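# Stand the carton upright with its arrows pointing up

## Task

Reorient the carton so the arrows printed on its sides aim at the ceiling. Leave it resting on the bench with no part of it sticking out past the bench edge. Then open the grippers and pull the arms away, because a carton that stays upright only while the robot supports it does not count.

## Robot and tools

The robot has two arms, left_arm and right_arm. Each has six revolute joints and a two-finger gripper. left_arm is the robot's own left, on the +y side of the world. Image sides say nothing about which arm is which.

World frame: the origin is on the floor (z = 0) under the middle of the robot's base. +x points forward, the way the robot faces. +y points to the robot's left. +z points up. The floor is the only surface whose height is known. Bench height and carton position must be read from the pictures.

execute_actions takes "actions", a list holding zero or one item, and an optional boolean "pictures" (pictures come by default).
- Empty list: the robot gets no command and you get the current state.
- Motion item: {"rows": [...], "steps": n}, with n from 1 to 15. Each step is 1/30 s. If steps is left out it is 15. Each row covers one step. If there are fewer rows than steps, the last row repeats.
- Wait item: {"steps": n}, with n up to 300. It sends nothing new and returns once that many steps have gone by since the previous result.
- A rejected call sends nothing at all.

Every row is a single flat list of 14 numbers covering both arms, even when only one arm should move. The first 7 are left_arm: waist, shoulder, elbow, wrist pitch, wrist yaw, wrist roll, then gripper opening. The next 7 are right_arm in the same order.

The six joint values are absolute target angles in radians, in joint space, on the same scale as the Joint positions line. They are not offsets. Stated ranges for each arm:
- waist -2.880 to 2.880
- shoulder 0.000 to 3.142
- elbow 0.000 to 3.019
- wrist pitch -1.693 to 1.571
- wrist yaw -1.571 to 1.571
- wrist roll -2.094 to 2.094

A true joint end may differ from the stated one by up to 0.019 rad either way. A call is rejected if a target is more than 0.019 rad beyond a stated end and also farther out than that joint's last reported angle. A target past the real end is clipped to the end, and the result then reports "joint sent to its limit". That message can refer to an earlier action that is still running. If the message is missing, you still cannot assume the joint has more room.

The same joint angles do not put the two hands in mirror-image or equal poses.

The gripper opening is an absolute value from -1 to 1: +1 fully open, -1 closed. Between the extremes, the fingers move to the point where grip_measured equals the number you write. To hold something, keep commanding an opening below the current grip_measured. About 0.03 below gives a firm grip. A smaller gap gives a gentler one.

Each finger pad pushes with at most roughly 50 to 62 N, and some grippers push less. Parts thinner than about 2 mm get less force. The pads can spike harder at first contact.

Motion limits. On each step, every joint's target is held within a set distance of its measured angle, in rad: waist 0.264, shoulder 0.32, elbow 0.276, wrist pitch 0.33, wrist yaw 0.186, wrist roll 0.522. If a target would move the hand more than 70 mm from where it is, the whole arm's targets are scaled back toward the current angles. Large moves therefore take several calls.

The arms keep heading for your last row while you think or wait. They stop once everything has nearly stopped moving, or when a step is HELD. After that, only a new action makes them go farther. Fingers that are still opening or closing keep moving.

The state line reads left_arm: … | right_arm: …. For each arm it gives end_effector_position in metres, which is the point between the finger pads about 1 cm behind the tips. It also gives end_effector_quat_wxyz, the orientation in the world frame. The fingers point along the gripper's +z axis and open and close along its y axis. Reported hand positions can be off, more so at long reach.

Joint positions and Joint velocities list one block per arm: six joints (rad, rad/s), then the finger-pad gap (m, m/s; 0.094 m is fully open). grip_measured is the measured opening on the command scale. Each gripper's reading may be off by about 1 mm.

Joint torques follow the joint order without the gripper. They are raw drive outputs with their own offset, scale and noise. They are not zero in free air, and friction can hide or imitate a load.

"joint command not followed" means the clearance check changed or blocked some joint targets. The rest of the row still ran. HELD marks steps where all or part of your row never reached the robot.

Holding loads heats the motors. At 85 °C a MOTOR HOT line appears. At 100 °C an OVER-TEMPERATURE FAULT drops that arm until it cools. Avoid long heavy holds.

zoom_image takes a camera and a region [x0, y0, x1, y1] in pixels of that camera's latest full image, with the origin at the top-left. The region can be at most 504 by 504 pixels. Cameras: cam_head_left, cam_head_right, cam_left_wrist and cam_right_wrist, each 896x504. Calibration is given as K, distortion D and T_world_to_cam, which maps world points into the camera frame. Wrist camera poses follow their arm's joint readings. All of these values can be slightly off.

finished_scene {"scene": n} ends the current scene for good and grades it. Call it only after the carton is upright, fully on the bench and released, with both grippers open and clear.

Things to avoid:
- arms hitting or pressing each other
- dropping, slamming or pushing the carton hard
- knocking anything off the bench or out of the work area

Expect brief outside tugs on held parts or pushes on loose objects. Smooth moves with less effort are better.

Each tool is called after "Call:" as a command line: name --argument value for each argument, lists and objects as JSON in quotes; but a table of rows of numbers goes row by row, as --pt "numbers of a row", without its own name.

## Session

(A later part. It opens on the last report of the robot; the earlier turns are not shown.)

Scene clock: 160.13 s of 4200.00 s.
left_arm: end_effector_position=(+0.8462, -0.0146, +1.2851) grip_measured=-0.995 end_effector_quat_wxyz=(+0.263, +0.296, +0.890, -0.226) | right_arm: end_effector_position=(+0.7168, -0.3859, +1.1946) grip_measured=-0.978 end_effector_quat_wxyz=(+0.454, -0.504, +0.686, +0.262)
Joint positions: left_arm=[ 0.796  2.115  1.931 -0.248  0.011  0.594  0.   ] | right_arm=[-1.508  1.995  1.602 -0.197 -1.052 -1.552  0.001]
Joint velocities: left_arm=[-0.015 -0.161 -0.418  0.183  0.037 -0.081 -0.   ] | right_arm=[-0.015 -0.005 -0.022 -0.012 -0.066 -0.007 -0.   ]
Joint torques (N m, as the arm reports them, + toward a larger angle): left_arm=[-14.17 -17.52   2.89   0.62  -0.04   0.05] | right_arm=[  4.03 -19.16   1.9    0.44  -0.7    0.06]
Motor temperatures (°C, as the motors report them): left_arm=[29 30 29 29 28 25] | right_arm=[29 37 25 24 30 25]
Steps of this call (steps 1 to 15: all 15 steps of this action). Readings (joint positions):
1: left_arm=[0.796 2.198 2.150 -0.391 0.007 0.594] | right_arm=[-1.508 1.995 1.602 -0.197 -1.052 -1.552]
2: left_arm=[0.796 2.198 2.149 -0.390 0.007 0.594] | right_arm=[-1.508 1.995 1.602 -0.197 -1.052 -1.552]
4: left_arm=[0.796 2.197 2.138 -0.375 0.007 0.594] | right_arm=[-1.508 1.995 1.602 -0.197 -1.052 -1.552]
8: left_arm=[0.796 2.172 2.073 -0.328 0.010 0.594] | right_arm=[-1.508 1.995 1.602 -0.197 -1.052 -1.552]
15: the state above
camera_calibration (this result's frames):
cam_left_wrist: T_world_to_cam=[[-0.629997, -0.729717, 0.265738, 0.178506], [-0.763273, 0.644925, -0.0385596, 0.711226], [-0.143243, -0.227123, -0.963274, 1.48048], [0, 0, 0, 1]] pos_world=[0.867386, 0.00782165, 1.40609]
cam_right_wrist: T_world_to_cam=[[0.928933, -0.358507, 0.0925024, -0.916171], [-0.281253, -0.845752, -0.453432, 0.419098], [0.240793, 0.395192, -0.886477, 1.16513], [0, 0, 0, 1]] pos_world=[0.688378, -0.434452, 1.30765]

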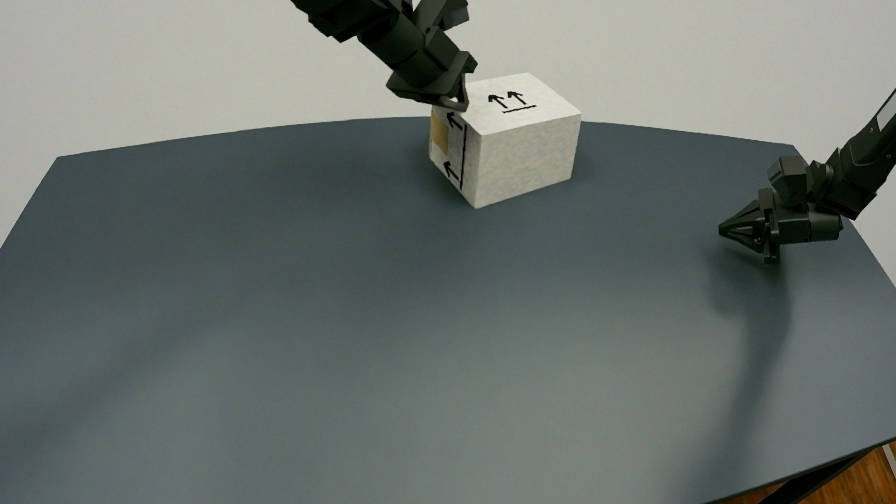

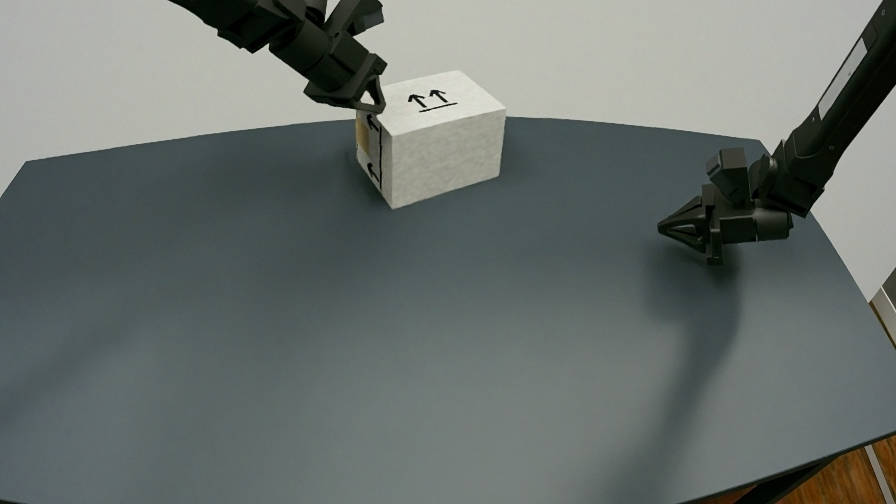

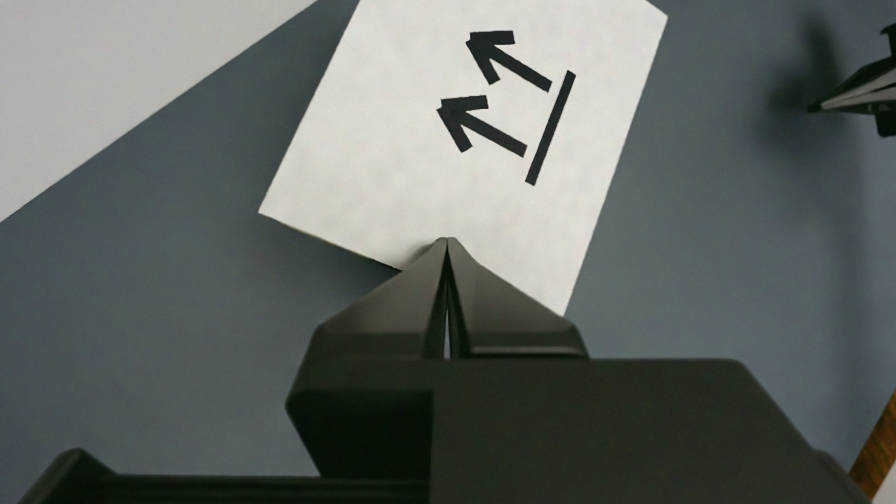

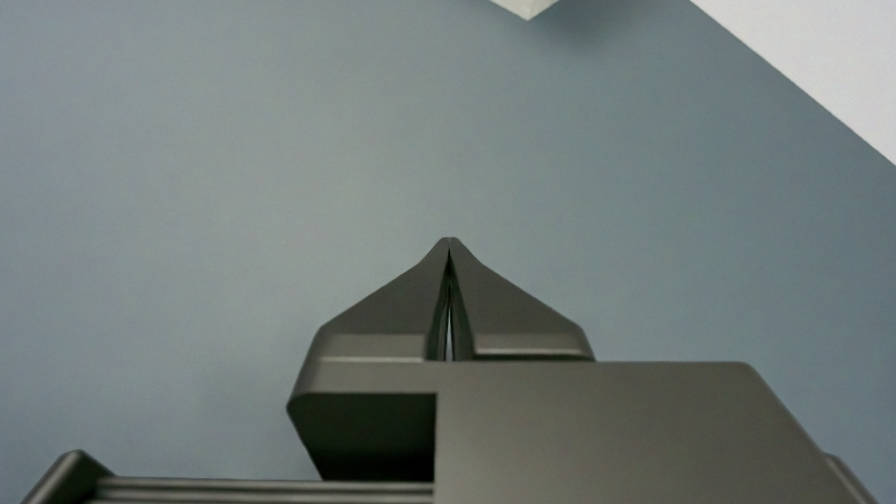

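Call:
execute_actions --actions '[{"rows":[[0.82,2.11,2.1,-0.3,0,-0.3,-1,-1.5,2.0,1.6,-0.2,-1.05,-1.55,-1],[0.82,2.11,2.1,-0.3,0,-0.3,-1,-1.5,2.0,1.6,-0.2,-1.05,-1.55,-1],[0.82,2.13,2.15,-0.35,0,-0.3,-1,-1.5,2.0,1.6,-0.2,-1.05,-1.55,-1],[0.82,2.16,2.2,-0.4,0,-0.3,-1,-1.5,2.0,1.6,-0.2,-1.05,-1.55,-1],[0.82,2.19,2.27,-0.45,0,-0.3,-1,-1.5,2.0,1.6,-0.2,-1.05,-1.55,-1],[0.83,2.23,2.35,-0.5,0,-0.3,-1,-1.5,2.0,1.6,-0.2,-1.05,-1.55,-1],[0.835,2.28,2.43,-0.55,0,-0.3,-1,-1.5,2.0,1.6,-0.2,-1.05,-1.55,-1]]}]' --pictures false

Call:
execute_actions --actions '[{"rows":[[0.85,2.35,2.49,-0.54,0,-0.3,-1,-1.5,2.0,1.6,-0.2,-1.05,-1.55,-1]]}]'

Scene clock: 167.87 s of 4200.00 s.
left_arm: end_effector_position=(+0.9607, +0.0139, +1.3374) grip_measured=-0.995 end_effector_quat_wxyz=(+0.184, -0.103, +0.927, -0.309) | right_arm: end_effector_position=(+0.7168, -0.3859, +1.1946) grip_measured=-0.978 end_effector_quat_wxyz=(+0.454, -0.504, +0.686, +0.262)
Joint positions: left_arm=[ 0.809  2.225  2.398 -0.531  0.002 -0.239  0.   ] | right_arm=[-1.508  1.995  1.602 -0.197 -1.052 -1.552  0.001]
Joint velocities: left_arm=[ 0.054  0.073  0.012 -0.037  0.037 -0.418 -0.001] | right_arm=[-0.005 -0.015 -0.012  0.007 -0.022 -0.051 -0.001]
Joint torques (N m, as the arm reports them, + toward a larger angle): left_arm=[-14.63 -18.95   9.23   0.27   0.31  -0.02] | right_arm=[  4.13 -19.26   1.9    0.39  -0.71   0.06]
Motor temperatures (°C, as the motors report them): left_arm=[29 30 28 29 28 25] | right_arm=[29 37 25 24 30 25]
Steps of this call (steps 1 to 30: the robot went on to your last target; steps 31 to 90: nothing new was sent; then 4.23 s passed at rest; steps 91 to 105: all 15 steps of this action). Readings (joint positions):
91: left_arm=[0.796 2.109 1.928 -0.243 0.012 0.536] | right_arm=[-1.508 1.995 1.602 -0.197 -1.052 -1.552]
92: left_arm=[0.796 2.114 1.950 -0.259 0.009 0.456] | right_arm=[-1.508 1.995 1.602 -0.197 -1.052 -1.552]
94: left_arm=[0.798 2.126 2.024 -0.312 0.004 0.281] | right_arm=[-1.508 1.995 1.602 -0.197 -1.052 -1.552]
98: left_arm=[0.800 2.206 2.322 -0.478 0.002 -0.048] | right_arm=[-1.508 1.995 1.602 -0.197 -1.052 -1.552]
105: the state above

Scene clock: 168.37 s of 4200.00 s.
left_arm: end_effector_position=(+0.9368, +0.0018, +1.2748) grip_measured=-0.995 end_effector_quat_wxyz=(+0.153, -0.127, +0.933, -0.301) | right_arm: end_effector_position=(+0.7168, -0.3859, +1.1946) grip_measured=-0.978 end_effector_quat_wxyz=(+0.454, -0.504, +0.686, +0.262)
Joint positions: left_arm=[ 0.829  2.329  2.453 -0.532  0.002 -0.291  0.   ] | right_arm=[-1.508  1.995  1.602 -0.197 -1.052 -1.552  0.001]
Joint velocities: left_arm=[-0.005 -0.005  0.002 -0.002 -0.022  0.037  0.001] | right_arm=[ 0.005  0.005 -0.032 -0.022  0.007 -0.037 -0.001]
Joint torques (N m, as the arm reports them, + toward a larger angle): left_arm=[-15.47 -20.96   9.44   0.58   0.31  -0.05] | right_arm=[  4.02 -19.22   1.89   0.39  -0.7    0.05]
Motor temperatures (°C, as the motors report them): left_arm=[29 30 28 29 28 25] | right_arm=[29 37 25 24 30 25]
Steps of this call (steps 1 to 15: all 15 steps of this action). Readings (joint positions):
1: left_arm=[0.811 2.234 2.406 -0.532 0.002 -0.250] | right_arm=[-1.508 1.995 1.602 -0.197 -1.052 -1.552]
2: left_arm=[0.813 2.249 2.427 -0.532 0.002 -0.258] | right_arm=[-1.508 1.995 1.602 -0.197 -1.052 -1.552]
4: left_arm=[0.819 2.275 2.452 -0.532 0.002 -0.271] | right_arm=[-1.508 1.995 1.602 -0.197 -1.052 -1.552]
8: left_arm=[0.827 2.308 2.453 -0.532 0.002 -0.284] | right_arm=[-1.508 1.995 1.602 -0.197 -1.052 -1.552]
15: the state above
camera_calibration (this result's frames):
cam_left_wrist: T_world_to_cam=[[0.166456, -0.774051, 0.61085, -0.935636], [-0.955772, 0.0256785, 0.292987, 0.528189], [-0.242472, -0.632602, -0.735542, 1.29055], [0, 0, 0, 1]] pos_world=[0.973493, 0.0786129, 1.36604]
cam_right_wrist: T_world_to_cam=[[0.928933, -0.358507, 0.0925024, -0.916171], [-0.281253, -0.845752, -0.453432, 0.419098], [0.240793, 0.395192, -0.886477, 1.16513], [0, 0, 0, 1]] pos_world=[0.688378, -0.434452, 1.30765]

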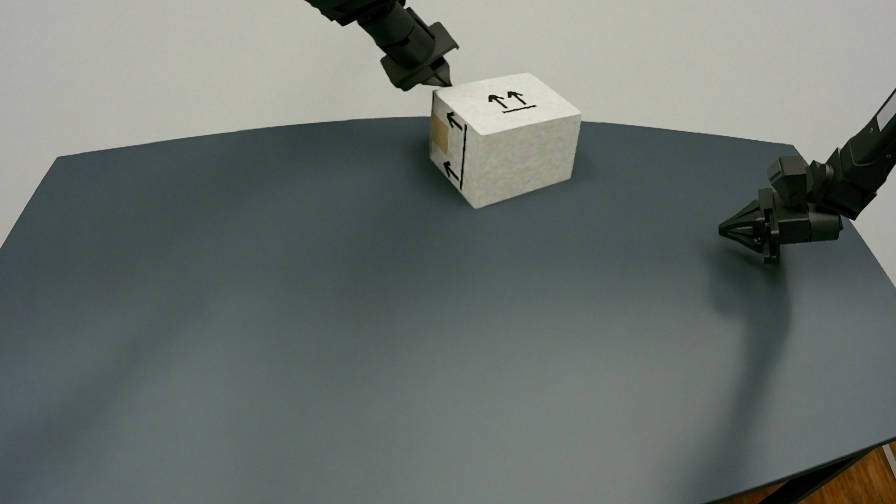

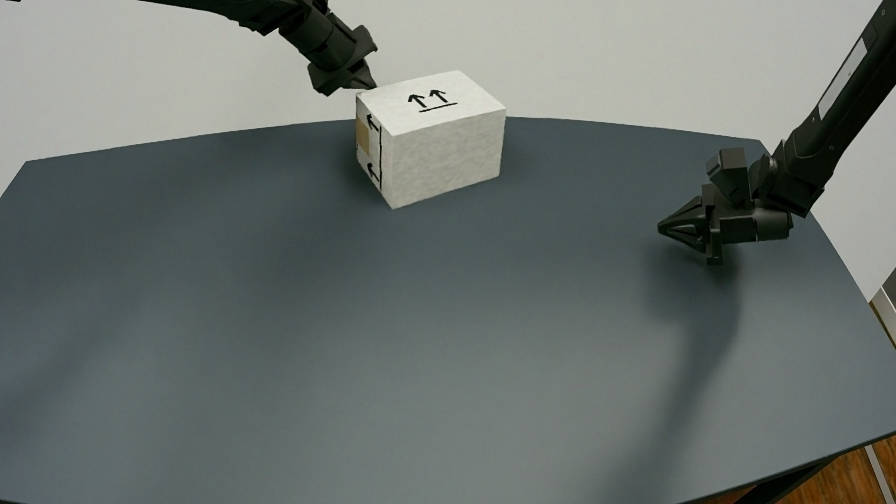

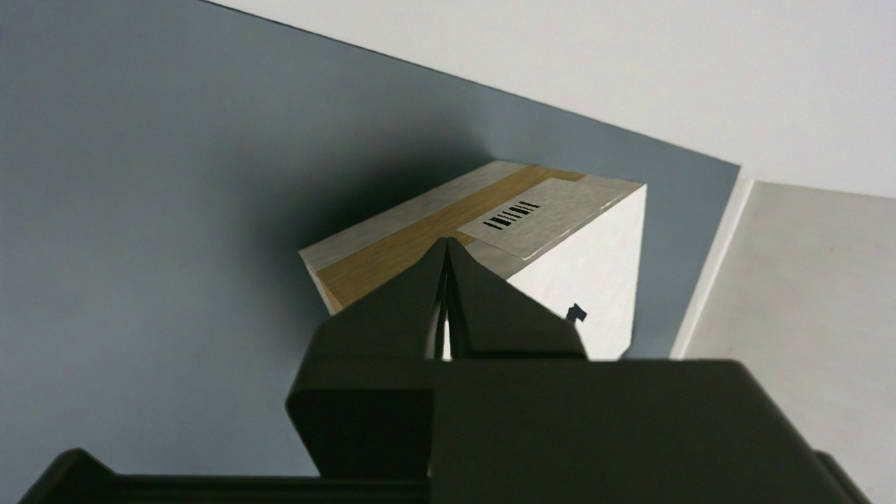

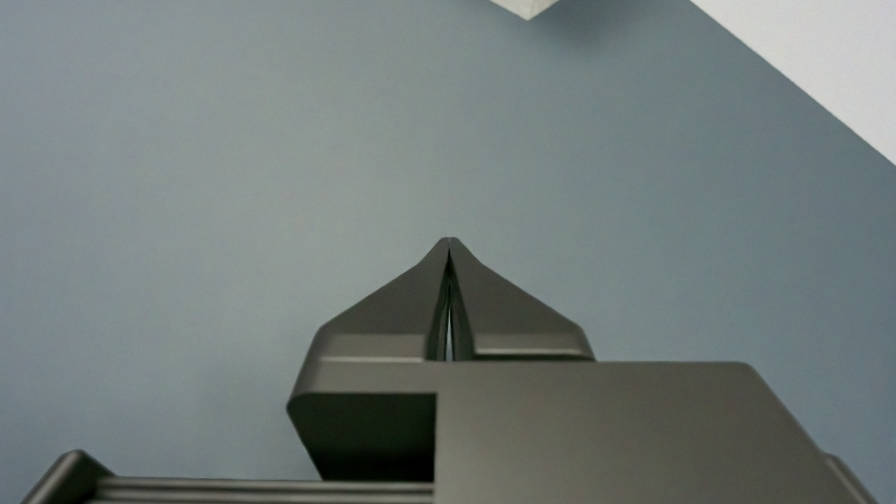

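Call:
execute_actions --actions '[{"rows":[[0.83,2.40,2.52,-0.54,0,-0.4,-1,-1.5,2.0,1.6,-0.2,-1.05,-1.55,-1],[0.83,2.40,2.52,-0.54,0,-0.4,-1,-1.5,2.0,1.6,-0.2,-1.05,-1.55,-1],[0.83,2.40,2.51,-0.54,0,-0.4,-1,-1.5,2.0,1.6,-0.2,-1.05,-1.55,-1],[0.83,2.40,2.5,-0.54,0,-0.4,-1,-1.5,2.0,1.6,-0.2,-1.05,-1.55,-1],[0.82,2.40,2.48,-0.55,0,-0.4,-1,-1.5,2.0,1.6,-0.2,-1.05,-1.55,-1],[0.81,2.39,2.46,-0.55,0,-0.4,-1,-1.5,2.0,1.6,-0.2,-1.05,-1.55,-1],[0.805,2.38,2.44,-0.56,0,-0.4,-1,-1.5,2.0,1.6,-0.2,-1.05,-1.55,-1],[0.8,2.37,2.42,-0.56,0,-0.4,-1,-1.5,2.0,1.6,-0.2,-1.05,-1.55,-1],[0.795,2.36,2.4,-0.57,0,-0.4,-1,-1.5,2.0,1.6,-0.2,-1.05,-1.55,-1],[0.79,2.35,2.38,-0.57,0,-0.4,-1,-1.5,2.0,1.6,-0.2,-1.05,-1.55,-1],[0.785,2.34,2.36,-0.58,0,-0.4,-1,-1.5,2.0,1.6,-0.2,-1.05,-1.55,-1],[0.78,2.33,2.34,-0.58,0,-0.4,-1,-1.5,2.0,1.6,-0.2,-1.05,-1.55,-1],[0.775,2.325,2.32,-0.58,0,-0.4,-1,-1.5,2.0,1.6,-0.2,-1.05,-1.55,-1],[0.775,2.32,2.3,-0.58,0,-0.4,-1,-1.5,2.0,1.6,-0.2,-1.05,-1.55,-1]]}]' --pictures false

Call:
execute_actions --actions '[{"steps":10}]'

Scene clock: 176.20 s of 4200.00 s.
left_arm: end_effector_position=(+0.8976, -0.0156, +1.2659) grip_measured=-0.995 end_effector_quat_wxyz=(+0.096, -0.157, +0.934, -0.305) | right_arm: end_effector_position=(+0.7168, -0.3859, +1.1946) grip_measured=-0.978 end_effector_quat_wxyz=(+0.454, -0.504, +0.686, +0.262)
Joint positions: left_arm=[ 0.812  2.298  2.349 -0.55  -0.    -0.389  0.   ] | right_arm=[-1.508  1.995  1.602 -0.197 -1.052 -1.552  0.001]
Joint velocities: left_arm=[-0.122 -0.083 -0.403 -0.076  0.022 -0.037 -0.   ] | right_arm=[-0.005 -0.015 -0.007  0.002  0.007  0.022  0.001]
Joint torques (N m, as the arm reports them, + toward a larger angle): left_arm=[-20.62 -19.93   4.22  -0.21   0.38  -0.01] | right_arm=[  3.87 -19.2    1.92   0.38  -0.7    0.06]
Motor temperatures (°C, as the motors report them): left_arm=[29 30 30 29 28 25] | right_arm=[29 38 25 24 30 25]
Steps of this call (steps 1 to 15: the robot went on to your last target; steps 16 to 90: nothing new was sent; then 4.33 s passed at rest; steps 91 to 105: all 15 steps of this action). Readings (joint positions):
91: left_arm=[0.829 2.332 2.457 -0.532 0.002 -0.308] | right_arm=[-1.508 1.995 1.602 -0.197 -1.052 -1.552]
92: left_arm=[0.829 2.337 2.466 -0.532 0.002 -0.325] | right_arm=[-1.508 1.995 1.602 -0.197 -1.052 -1.552]
94: left_arm=[0.829 2.343 2.472 -0.532 0.002 -0.349] | right_arm=[-1.508 1.995 1.602 -0.197 -1.052 -1.552]
98: left_arm=[0.829 2.345 2.466 -0.532 0.001 -0.375] | right_arm=[-1.508 1.995 1.602 -0.197 -1.052 -1.552]
105: the state above

Scene clock: 176.53 s of 4200.00 s.
left_arm: end_effector_position=(+0.8736, -0.0346, +1.2625) grip_measured=-0.995 end_effector_quat_wxyz=(+0.072, -0.146, +0.938, -0.307) | right_arm: end_effector_position=(+0.7168, -0.3859, +1.1946) grip_measured=-0.978 end_effector_quat_wxyz=(+0.454, -0.504, +0.686, +0.262)
Joint positions: left_arm=[ 0.793  2.297  2.311 -0.563 -0.    -0.392  0.   ] | right_arm=[-1.508  1.995  1.602 -0.197 -1.052 -1.552  0.001]
Joint velocities: left_arm=[-0.015 -0.005  0.007 -0.012 -0.037  0.007 -0.   ] | right_arm=[ 0.005  0.005 -0.017 -0.022  0.051 -0.022 -0.   ]
Joint torques (N m, as the arm reports them, + toward a larger angle): left_arm=[-19.64 -19.87   4.99  -0.12   0.4   -0.04] | right_arm=[  4.25 -19.04   1.92   0.36  -0.7    0.04]
Motor temperatures (°C, as the motors report them): left_arm=[29 30 30 29 28 25] | right_arm=[29 38 25 24 30 25]
Steps of this call (steps 1 to 10: the robot went on to your last target). Readings (joint positions):
1: left_arm=[0.809 2.297 2.338 -0.552 -0.000 -0.390] | right_arm=[-1.508 1.995 1.602 -0.197 -1.052 -1.552]
2: left_arm=[0.805 2.297 2.331 -0.554 -0.000 -0.390] | right_arm=[-1.508 1.995 1.602 -0.197 -1.052 -1.552]
4: left_arm=[0.799 2.297 2.318 -0.559 -0.000 -0.391] | right_arm=[-1.508 1.995 1.602 -0.197 -1.052 -1.552]
8: left_arm=[0.793 2.297 2.311 -0.563 -0.000 -0.392] | right_arm=[-1.508 1.995 1.602 -0.197 -1.052 -1.552]
10: the state above
camera_calibration (this result's frames):
cam_left_wrist: T_world_to_cam=[[0.252788, -0.757189, 0.602299, -1.00983], [-0.895022, 0.0534265, 0.442811, 0.231112], [-0.36747, -0.651008, -0.664195, 1.26166], [0, 0, 0, 1]] pos_world=[0.925747, 0.0443724, 1.34387]
cam_right_wrist: T_world_to_cam=[[0.928933, -0.358507, 0.0925024, -0.916171], [-0.281253, -0.845752, -0.453432, 0.419098], [0.240793, 0.395192, -0.886477, 1.16513], [0, 0, 0, 1]] pos_world=[0.688378, -0.434452, 1.30765]

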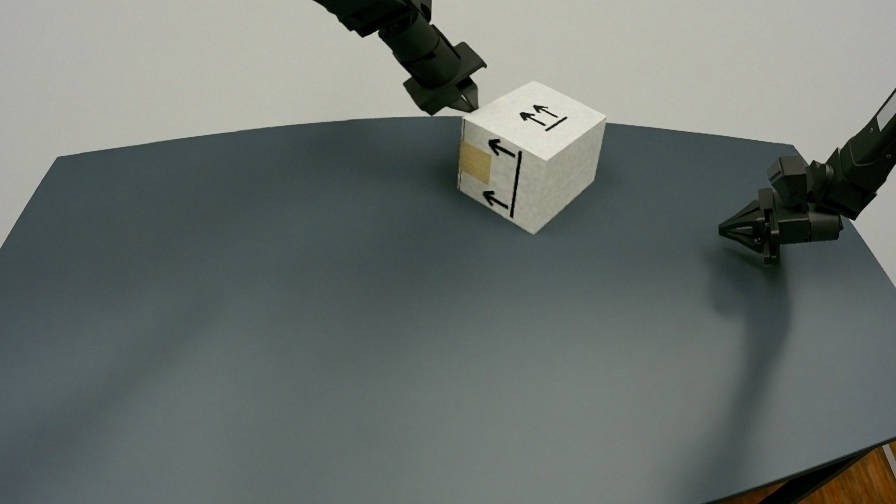

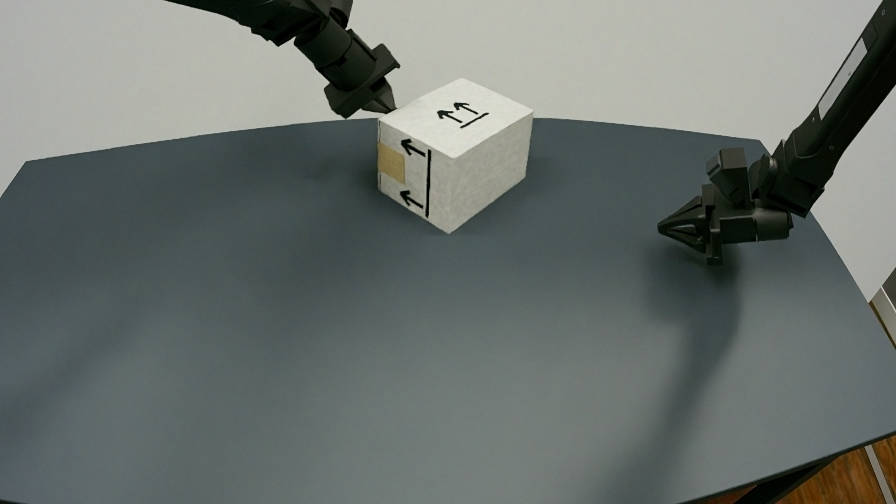

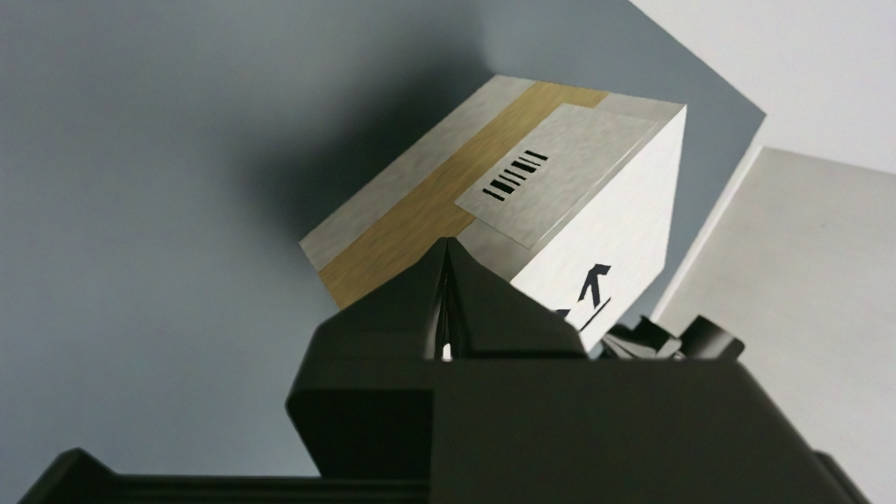

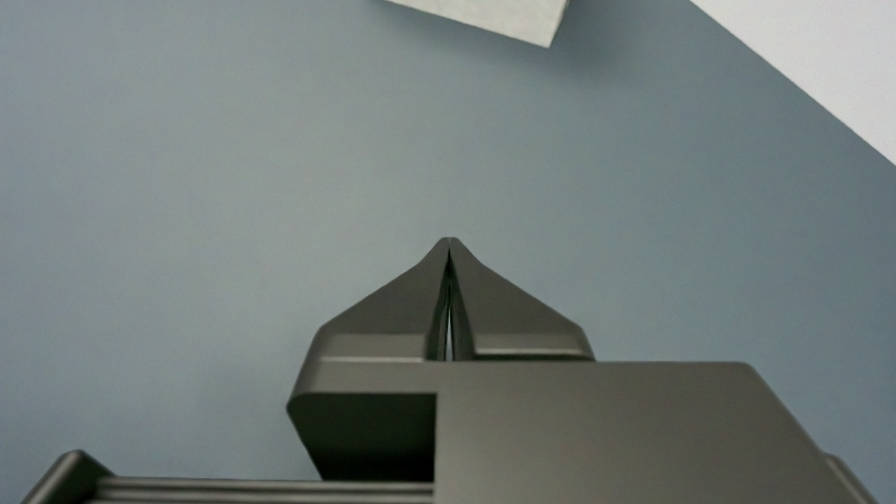

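Call:
execute_actions --actions '[]'

Scene clock: 189.27 s of 4200.00 s.
left_arm: end_effector_position=(+0.8736, -0.0346, +1.2625) grip_measured=-0.995 end_effector_quat_wxyz=(+0.072, -0.146, +0.938, -0.307) | right_arm: end_effector_position=(+0.7168, -0.3859, +1.1946) grip_measured=-0.978 end_effector_quat_wxyz=(+0.454, -0.504, +0.686, +0.262)
Joint positions: left_arm=[ 0.793  2.297  2.311 -0.563 -0.    -0.392  0.   ] | right_arm=[-1.508  1.995  1.602 -0.197 -1.052 -1.552  0.001]
Joint velocities: left_arm=[-0.005 -0.005 -0.017 -0.012 -0.066 -0.022  0.   ] | right_arm=[-0.005 -0.005 -0.002 -0.012 -0.066  0.051 -0.   ]
Joint torques (N m, as the arm reports them, + toward a larger angle): left_arm=[-19.49 -19.72   4.9   -0.03   0.42  -0.04] | right_arm=[  4.01 -19.15   1.9    0.38  -0.72   0.05]
Motor temperatures (°C, as the motors report them): left_arm=[30 31 29 29 28 25] | right_arm=[29 38 25 24 30 25]
Steps of this call (steps 1 to 30: the robot went on to your last target; steps 31 to 90: nothing new was sent; then 9.73 s passed at rest). Readings (joint positions):
1: left_arm=[0.793 2.297 2.311 -0.563 -0.000 -0.392] | right_arm=[-1.508 1.995 1.602 -0.197 -1.052 -1.552]
2: left_arm=[0.793 2.297 2.311 -0.563 -0.000 -0.392] | right_arm=[-1.508 1.995 1.602 -0.197 -1.052 -1.552]
4: left_arm=[0.793 2.297 2.311 -0.563 -0.000 -0.392] | right_arm=[-1.508 1.995 1.602 -0.197 -1.052 -1.552]
8: left_arm=[0.793 2.297 2.311 -0.563 -0.000 -0.392] | right_arm=[-1.508 1.995 1.602 -0.197 -1.052 -1.552]
90: the state above
All arms were judged still, so your last target was given up. Only a new action makes them travel on or press farther. Fingers that are still opening or closing keep moving.
camera_calibration (this result's frames):
cam_left_wrist: T_world_to_cam=[[0.253147, -0.75706, 0.60231, -1.01016], [-0.894944, 0.0531909, 0.442996, 0.230803], [-0.367412, -0.651177, -0.664061, 1.26144], [0, 0, 0, 1]] pos_world=[0.92574, 0.0443953, 1.34385]
cam_right_wrist: T_world_to_cam=[[0.928933, -0.358507, 0.0925024, -0.916171], [-0.281253, -0.845752, -0.453432, 0.419098], [0.240793, 0.395192, -0.886477, 1.16513], [0, 0, 0, 1]] pos_world=[0.688378, -0.434452, 1.30765]

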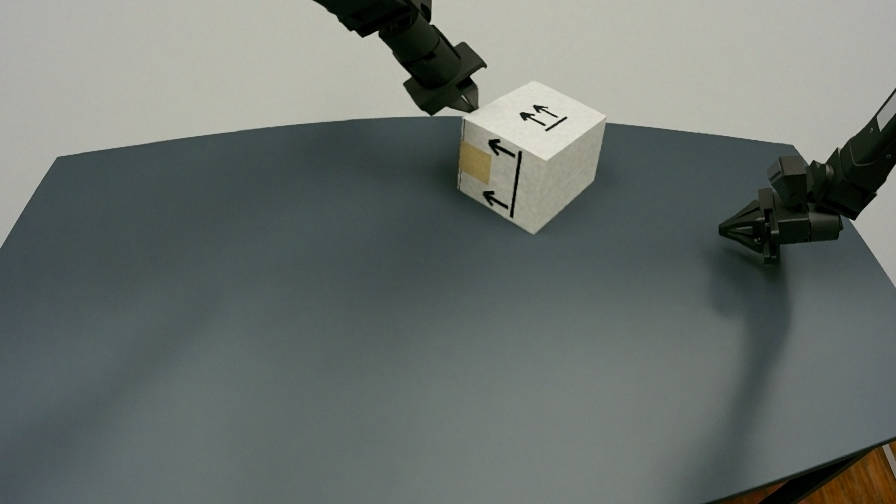

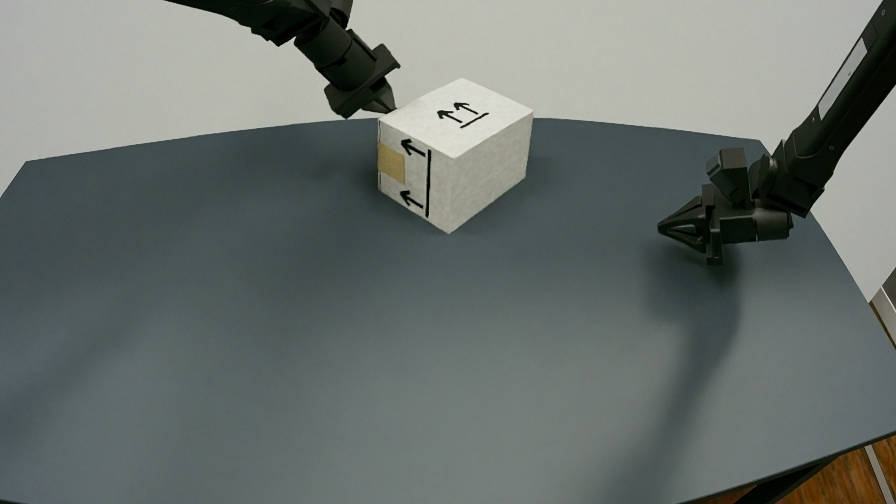

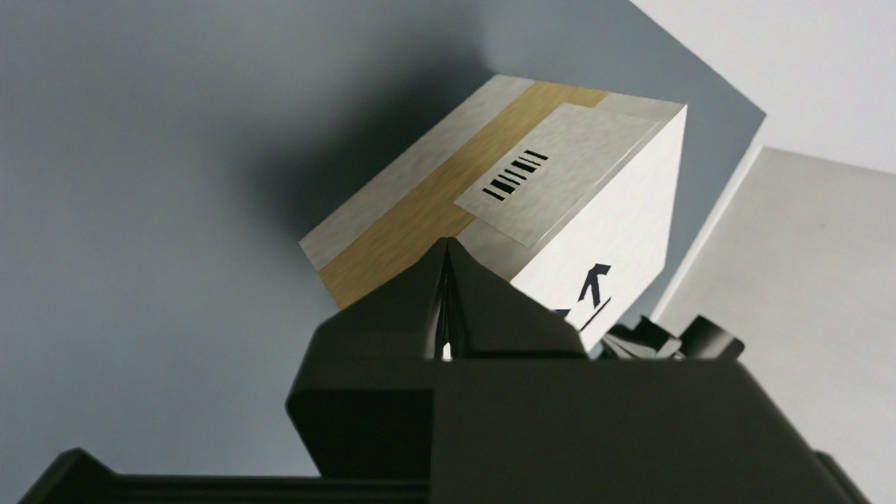

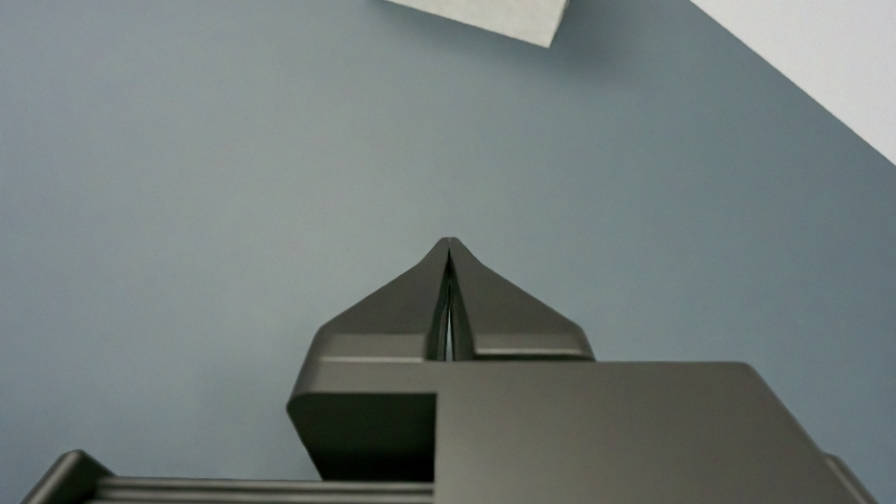

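Call:
execute_actions --actions '[{"rows":[[0.95,2.1,2.2,-0.56,0,-0.39,-1,-1.45,1.85,1.9,-0.4,-0.5,-1,-1]]}]' --pictures false

Call:
execute_actions --actions '[{"rows":[[1.3,1.8,1.8,-0.56,0,-0.39,-1,-1.3,1.9,2.1,-0.55,0,0,-1]]}]' --pictures false

Call:
execute_actions --actions '[{"rows":[[1.3,1.8,1.8,-0.56,0,-0.39,-1,-1.08,1.94,2.1,-0.55,0,0,-1]]}]' --pictures false

Call:
execute_actions --actions '[{"rows":[[1.3,1.8,1.8,-0.56,0,-0.39,-1,-1.1,2.2,2.4,-0.55,0,0,-1]]}]'

Scene clock: 199.53 s of 4200.00 s.
left_arm: end_effector_position=(+0.9084, +0.0927, +1.2665) grip_measured=-0.995 end_effector_quat_wxyz=(+0.093, -0.190, +0.941, -0.264) | right_arm: end_effector_position=(+0.8523, -0.4867, +1.2448) grip_measured=-0.978 end_effector_quat_wxyz=(+0.297, -0.396, +0.862, +0.112)
Joint positions: left_arm=[ 0.917  2.158  2.212 -0.563 -0.    -0.392  0.   ] | right_arm=[-1.483  1.888  1.859 -0.377 -0.51  -1.125  0.001]
Joint velocities: left_arm=[ 0.308 -0.347 -0.042  0.002  0.037  0.037 -0.   ] | right_arm=[ 0.093 -0.386  0.339 -0.139  0.198  0.842  0.001]
Joint torques (N m, as the arm reports them, + toward a larger angle): left_arm=[-13.21 -24.67   5.21   0.81   0.34   0.05] | right_arm=[  5.6  -24.33   6.55   0.46  -0.48   0.09]
Motor temperatures (°C, as the motors report them): left_arm=[30 31 29 29 28 25] | right_arm=[29 39 25 24 30 25]
Steps of this call (steps 1 to 90: nothing new was sent; then 6.77 s passed at rest; steps 91 to 105: all 15 steps of this action). Readings (joint positions):
91: left_arm=[0.796 2.293 2.305 -0.563 -0.000 -0.392] | right_arm=[-1.508 1.993 1.610 -0.211 -1.024 -1.527]
92: left_arm=[0.797 2.284 2.290 -0.563 -0.000 -0.392] | right_arm=[-1.507 1.993 1.625 -0.235 -0.988 -1.494]
94: left_arm=[0.807 2.267 2.266 -0.563 -0.000 -0.392] | right_arm=[-1.505 1.991 1.666 -0.271 -0.921 -1.435]
98: left_arm=[0.841 2.231 2.237 -0.563 -0.000 -0.392] | right_arm=[-1.500 1.969 1.752 -0.320 -0.763 -1.323]
105: the state above

Scene clock: 200.03 s of 4200.00 s.
left_arm: end_effector_position=(+0.8480, +0.3478, +1.2516) grip_measured=-0.995 end_effector_quat_wxyz=(-0.064, +0.276, -0.948, +0.144) | right_arm: end_effector_position=(+0.9515, -0.4288, +1.3204) grip_measured=-0.978 end_effector_quat_wxyz=(+0.214, +0.050, +0.972, +0.083)
Joint positions: left_arm=[ 1.21   1.882  1.868 -0.562 -0.    -0.392  0.   ] | right_arm=[-1.265  1.878  2.089 -0.54  -0.007 -0.131  0.001]
Joint velocities: left_arm=[ 0.767 -0.405 -0.608  0.007 -0.022  0.022  0.   ] | right_arm=[-0.015 -0.015  0.007 -0.017 -0.007  0.799 -0.   ]
Joint torques (N m, as the arm reports them, + toward a larger angle): left_arm=[ -6.57 -24.95   4.54   0.47   0.2    0.01] | right_arm=[  4.07 -22.82   7.37   0.86   0.05   0.13]
Motor temperatures (°C, as the motors report them): left_arm=[30 31 29 29 28 25] | right_arm=[29 39 25 24 30 25]
Steps of this call (steps 1 to 15: all 15 steps of this action). Readings (joint positions):
1: left_arm=[0.930 2.143 2.201 -0.562 -0.000 -0.392] | right_arm=[-1.475 1.879 1.880 -0.395 -0.469 -1.085]
2: left_arm=[0.941 2.120 2.178 -0.562 -0.000 -0.392] | right_arm=[-1.467 1.878 1.914 -0.421 -0.417 -1.036]
4: left_arm=[0.970 2.077 2.128 -0.562 -0.000 -0.392] | right_arm=[-1.438 1.878 1.980 -0.461 -0.294 -0.920]
8: left_arm=[1.042 1.991 2.023 -0.562 -0.000 -0.392] | right_arm=[-1.350 1.878 2.072 -0.520 -0.022 -0.562]
15: the state above

Scene clock: 200.53 s of 4200.00 s.
left_arm: end_effector_position=(+0.8266, +0.4258, +1.2536) grip_measured=-0.995 end_effector_quat_wxyz=(-0.064, +0.306, -0.944, +0.104) | right_arm: end_effector_position=(+0.9657, -0.2674, +1.3613) grip_measured=-0.978 end_effector_quat_wxyz=(+0.217, +0.048, +0.958, +0.180)
Joint positions: left_arm=[ 1.31   1.825  1.809 -0.562 -0.001 -0.392  0.   ] | right_arm=[-1.057  1.891  2.089 -0.54  -0.001 -0.024  0.001]
Joint velocities: left_arm=[-0.073  0.005  0.002 -0.002  0.066 -0.051 -0.001] | right_arm=[ 0.22   0.054  0.002  0.002  0.022  0.081 -0.   ]
Joint torques (N m, as the arm reports them, + toward a larger angle): left_arm=[ -6.32 -24.08   4.64   0.55   0.16   0.01] | right_arm=[  7.46 -20.15   7.24   0.76  -0.29   0.14]
Motor temperatures (°C, as the motors report them): left_arm=[30 31 29 29 28 25] | right_arm=[29 39 26 24 30 25]
Steps of this call (steps 1 to 15: all 15 steps of this action). Readings (joint positions):
1: left_arm=[1.237 1.869 1.847 -0.562 -0.000 -0.392] | right_arm=[-1.260 1.878 2.089 -0.540 -0.004 -0.117]
2: left_arm=[1.262 1.856 1.828 -0.562 -0.000 -0.392] | right_arm=[-1.258 1.878 2.089 -0.540 -0.002 -0.108]
4: left_arm=[1.306 1.840 1.811 -0.562 -0.001 -0.392] | right_arm=[-1.239 1.878 2.089 -0.540 -0.001 -0.091]
8: left_arm=[1.336 1.829 1.809 -0.562 -0.002 -0.392] | right_arm=[-1.172 1.878 2.089 -0.540 -0.001 -0.060]
15: the state above

Scene clock: 201.03 s of 4200.00 s.
left_arm: end_effector_position=(+0.8273, +0.4227, +1.2543) grip_measured=-0.995 end_effector_quat_wxyz=(-0.064, +0.304, -0.945, +0.105) | right_arm: end_effector_position=(+0.9694, -0.2341, +1.2432) grip_measured=-0.978 end_effector_quat_wxyz=(+0.199, +0.054, +0.962, +0.176)
Joint positions: left_arm=[ 1.306  1.825  1.809 -0.562 -0.001 -0.392  0.   ] | right_arm=[-1.072  2.185  2.362 -0.551 -0.003 -0.014  0.001]
Joint velocities: left_arm=[-0.005  0.015  0.017 -0.007 -0.007 -0.066  0.   ] | right_arm=[-0.024  0.171 -0.002 -0.002  0.022 -0.007 -0.001]
Joint torques (N m, as the arm reports them, + toward a larger angle): left_arm=[ -6.82 -24.51   4.62   0.58   0.2    0.03] | right_arm=[  9.7  -23.79   9.17   1.16  -0.21   0.1 ]
Motor temperatures (°C, as the motors report them): left_arm=[30 31 29 29 28 25] | right_arm=[29 39 26 24 30 25]
Steps of this call (steps 1 to 15: all 15 steps of this action). Readings (joint positions):
1: left_arm=[1.308 1.825 1.809 -0.562 -0.001 -0.392] | right_arm=[-1.052 1.903 2.106 -0.545 -0.001 -0.023]
2: left_arm=[1.306 1.825 1.809 -0.562 -0.001 -0.392] | right_arm=[-1.050 1.931 2.152 -0.547 -0.001 -0.023]
4: left_arm=[1.306 1.825 1.809 -0.562 -0.001 -0.392] | right_arm=[-1.051 1.995 2.250 -0.546 -0.002 -0.023]
8: left_arm=[1.306 1.825 1.809 -0.562 -0.001 -0.392] | right_arm=[-1.060 2.079 2.317 -0.551 -0.004 -0.022]
15: the state above
camera_calibration (this result's frames):
cam_left_wrist: T_world_to_cam=[[0.581198, -0.775955, 0.245158, -0.462685], [-0.751833, -0.396745, 0.526632, 0.135508], [-0.311378, -0.490395, -0.813976, 1.61047], [0, 0, 0, 1]] pos_world=[0.872255, 0.484506, 1.35295]
cam_right_wrist: T_world_to_cam=[[-0.0409446, -0.930702, -0.36348, 0.27222], [-0.976352, -0.0400193, 0.212453, 0.67519], [-0.212276, 0.363583, -0.907053, 1.54471], [0, 0, 0, 1]] pos_world=[0.998274, -0.281255, 1.35664]

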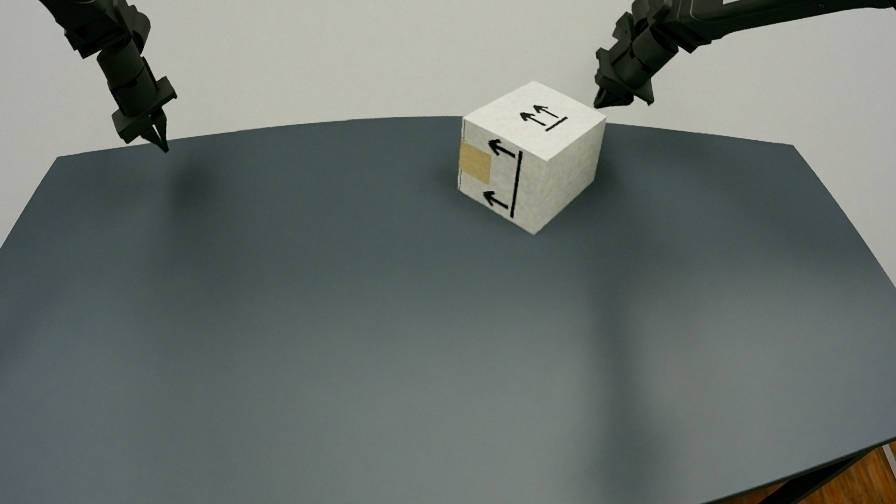

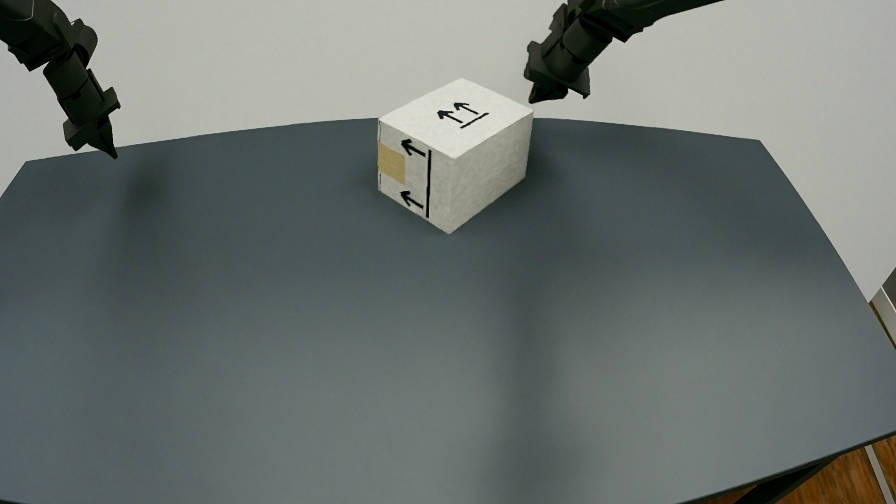

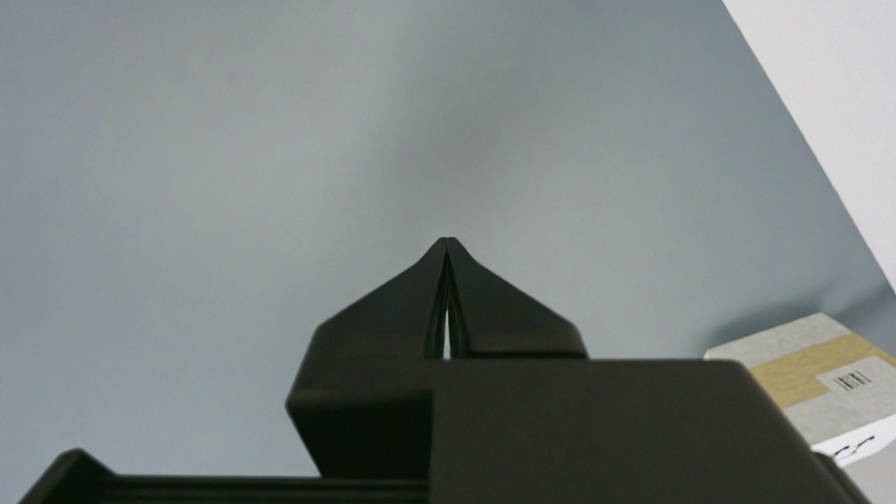

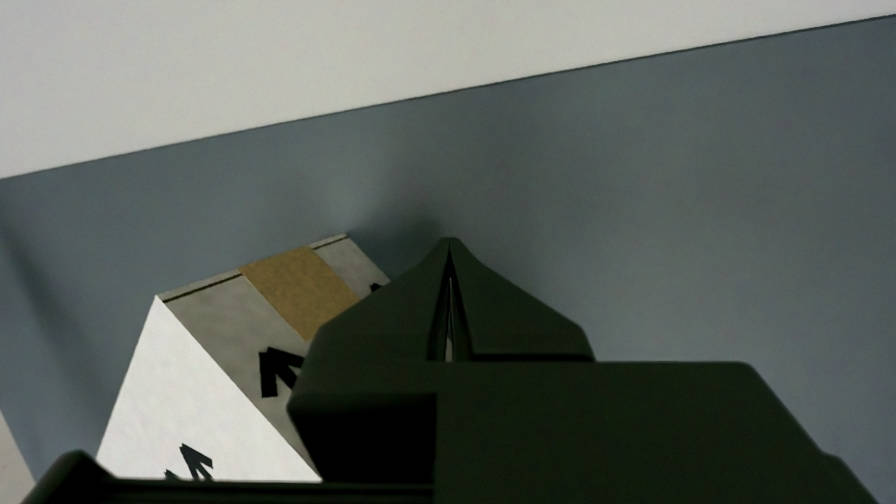

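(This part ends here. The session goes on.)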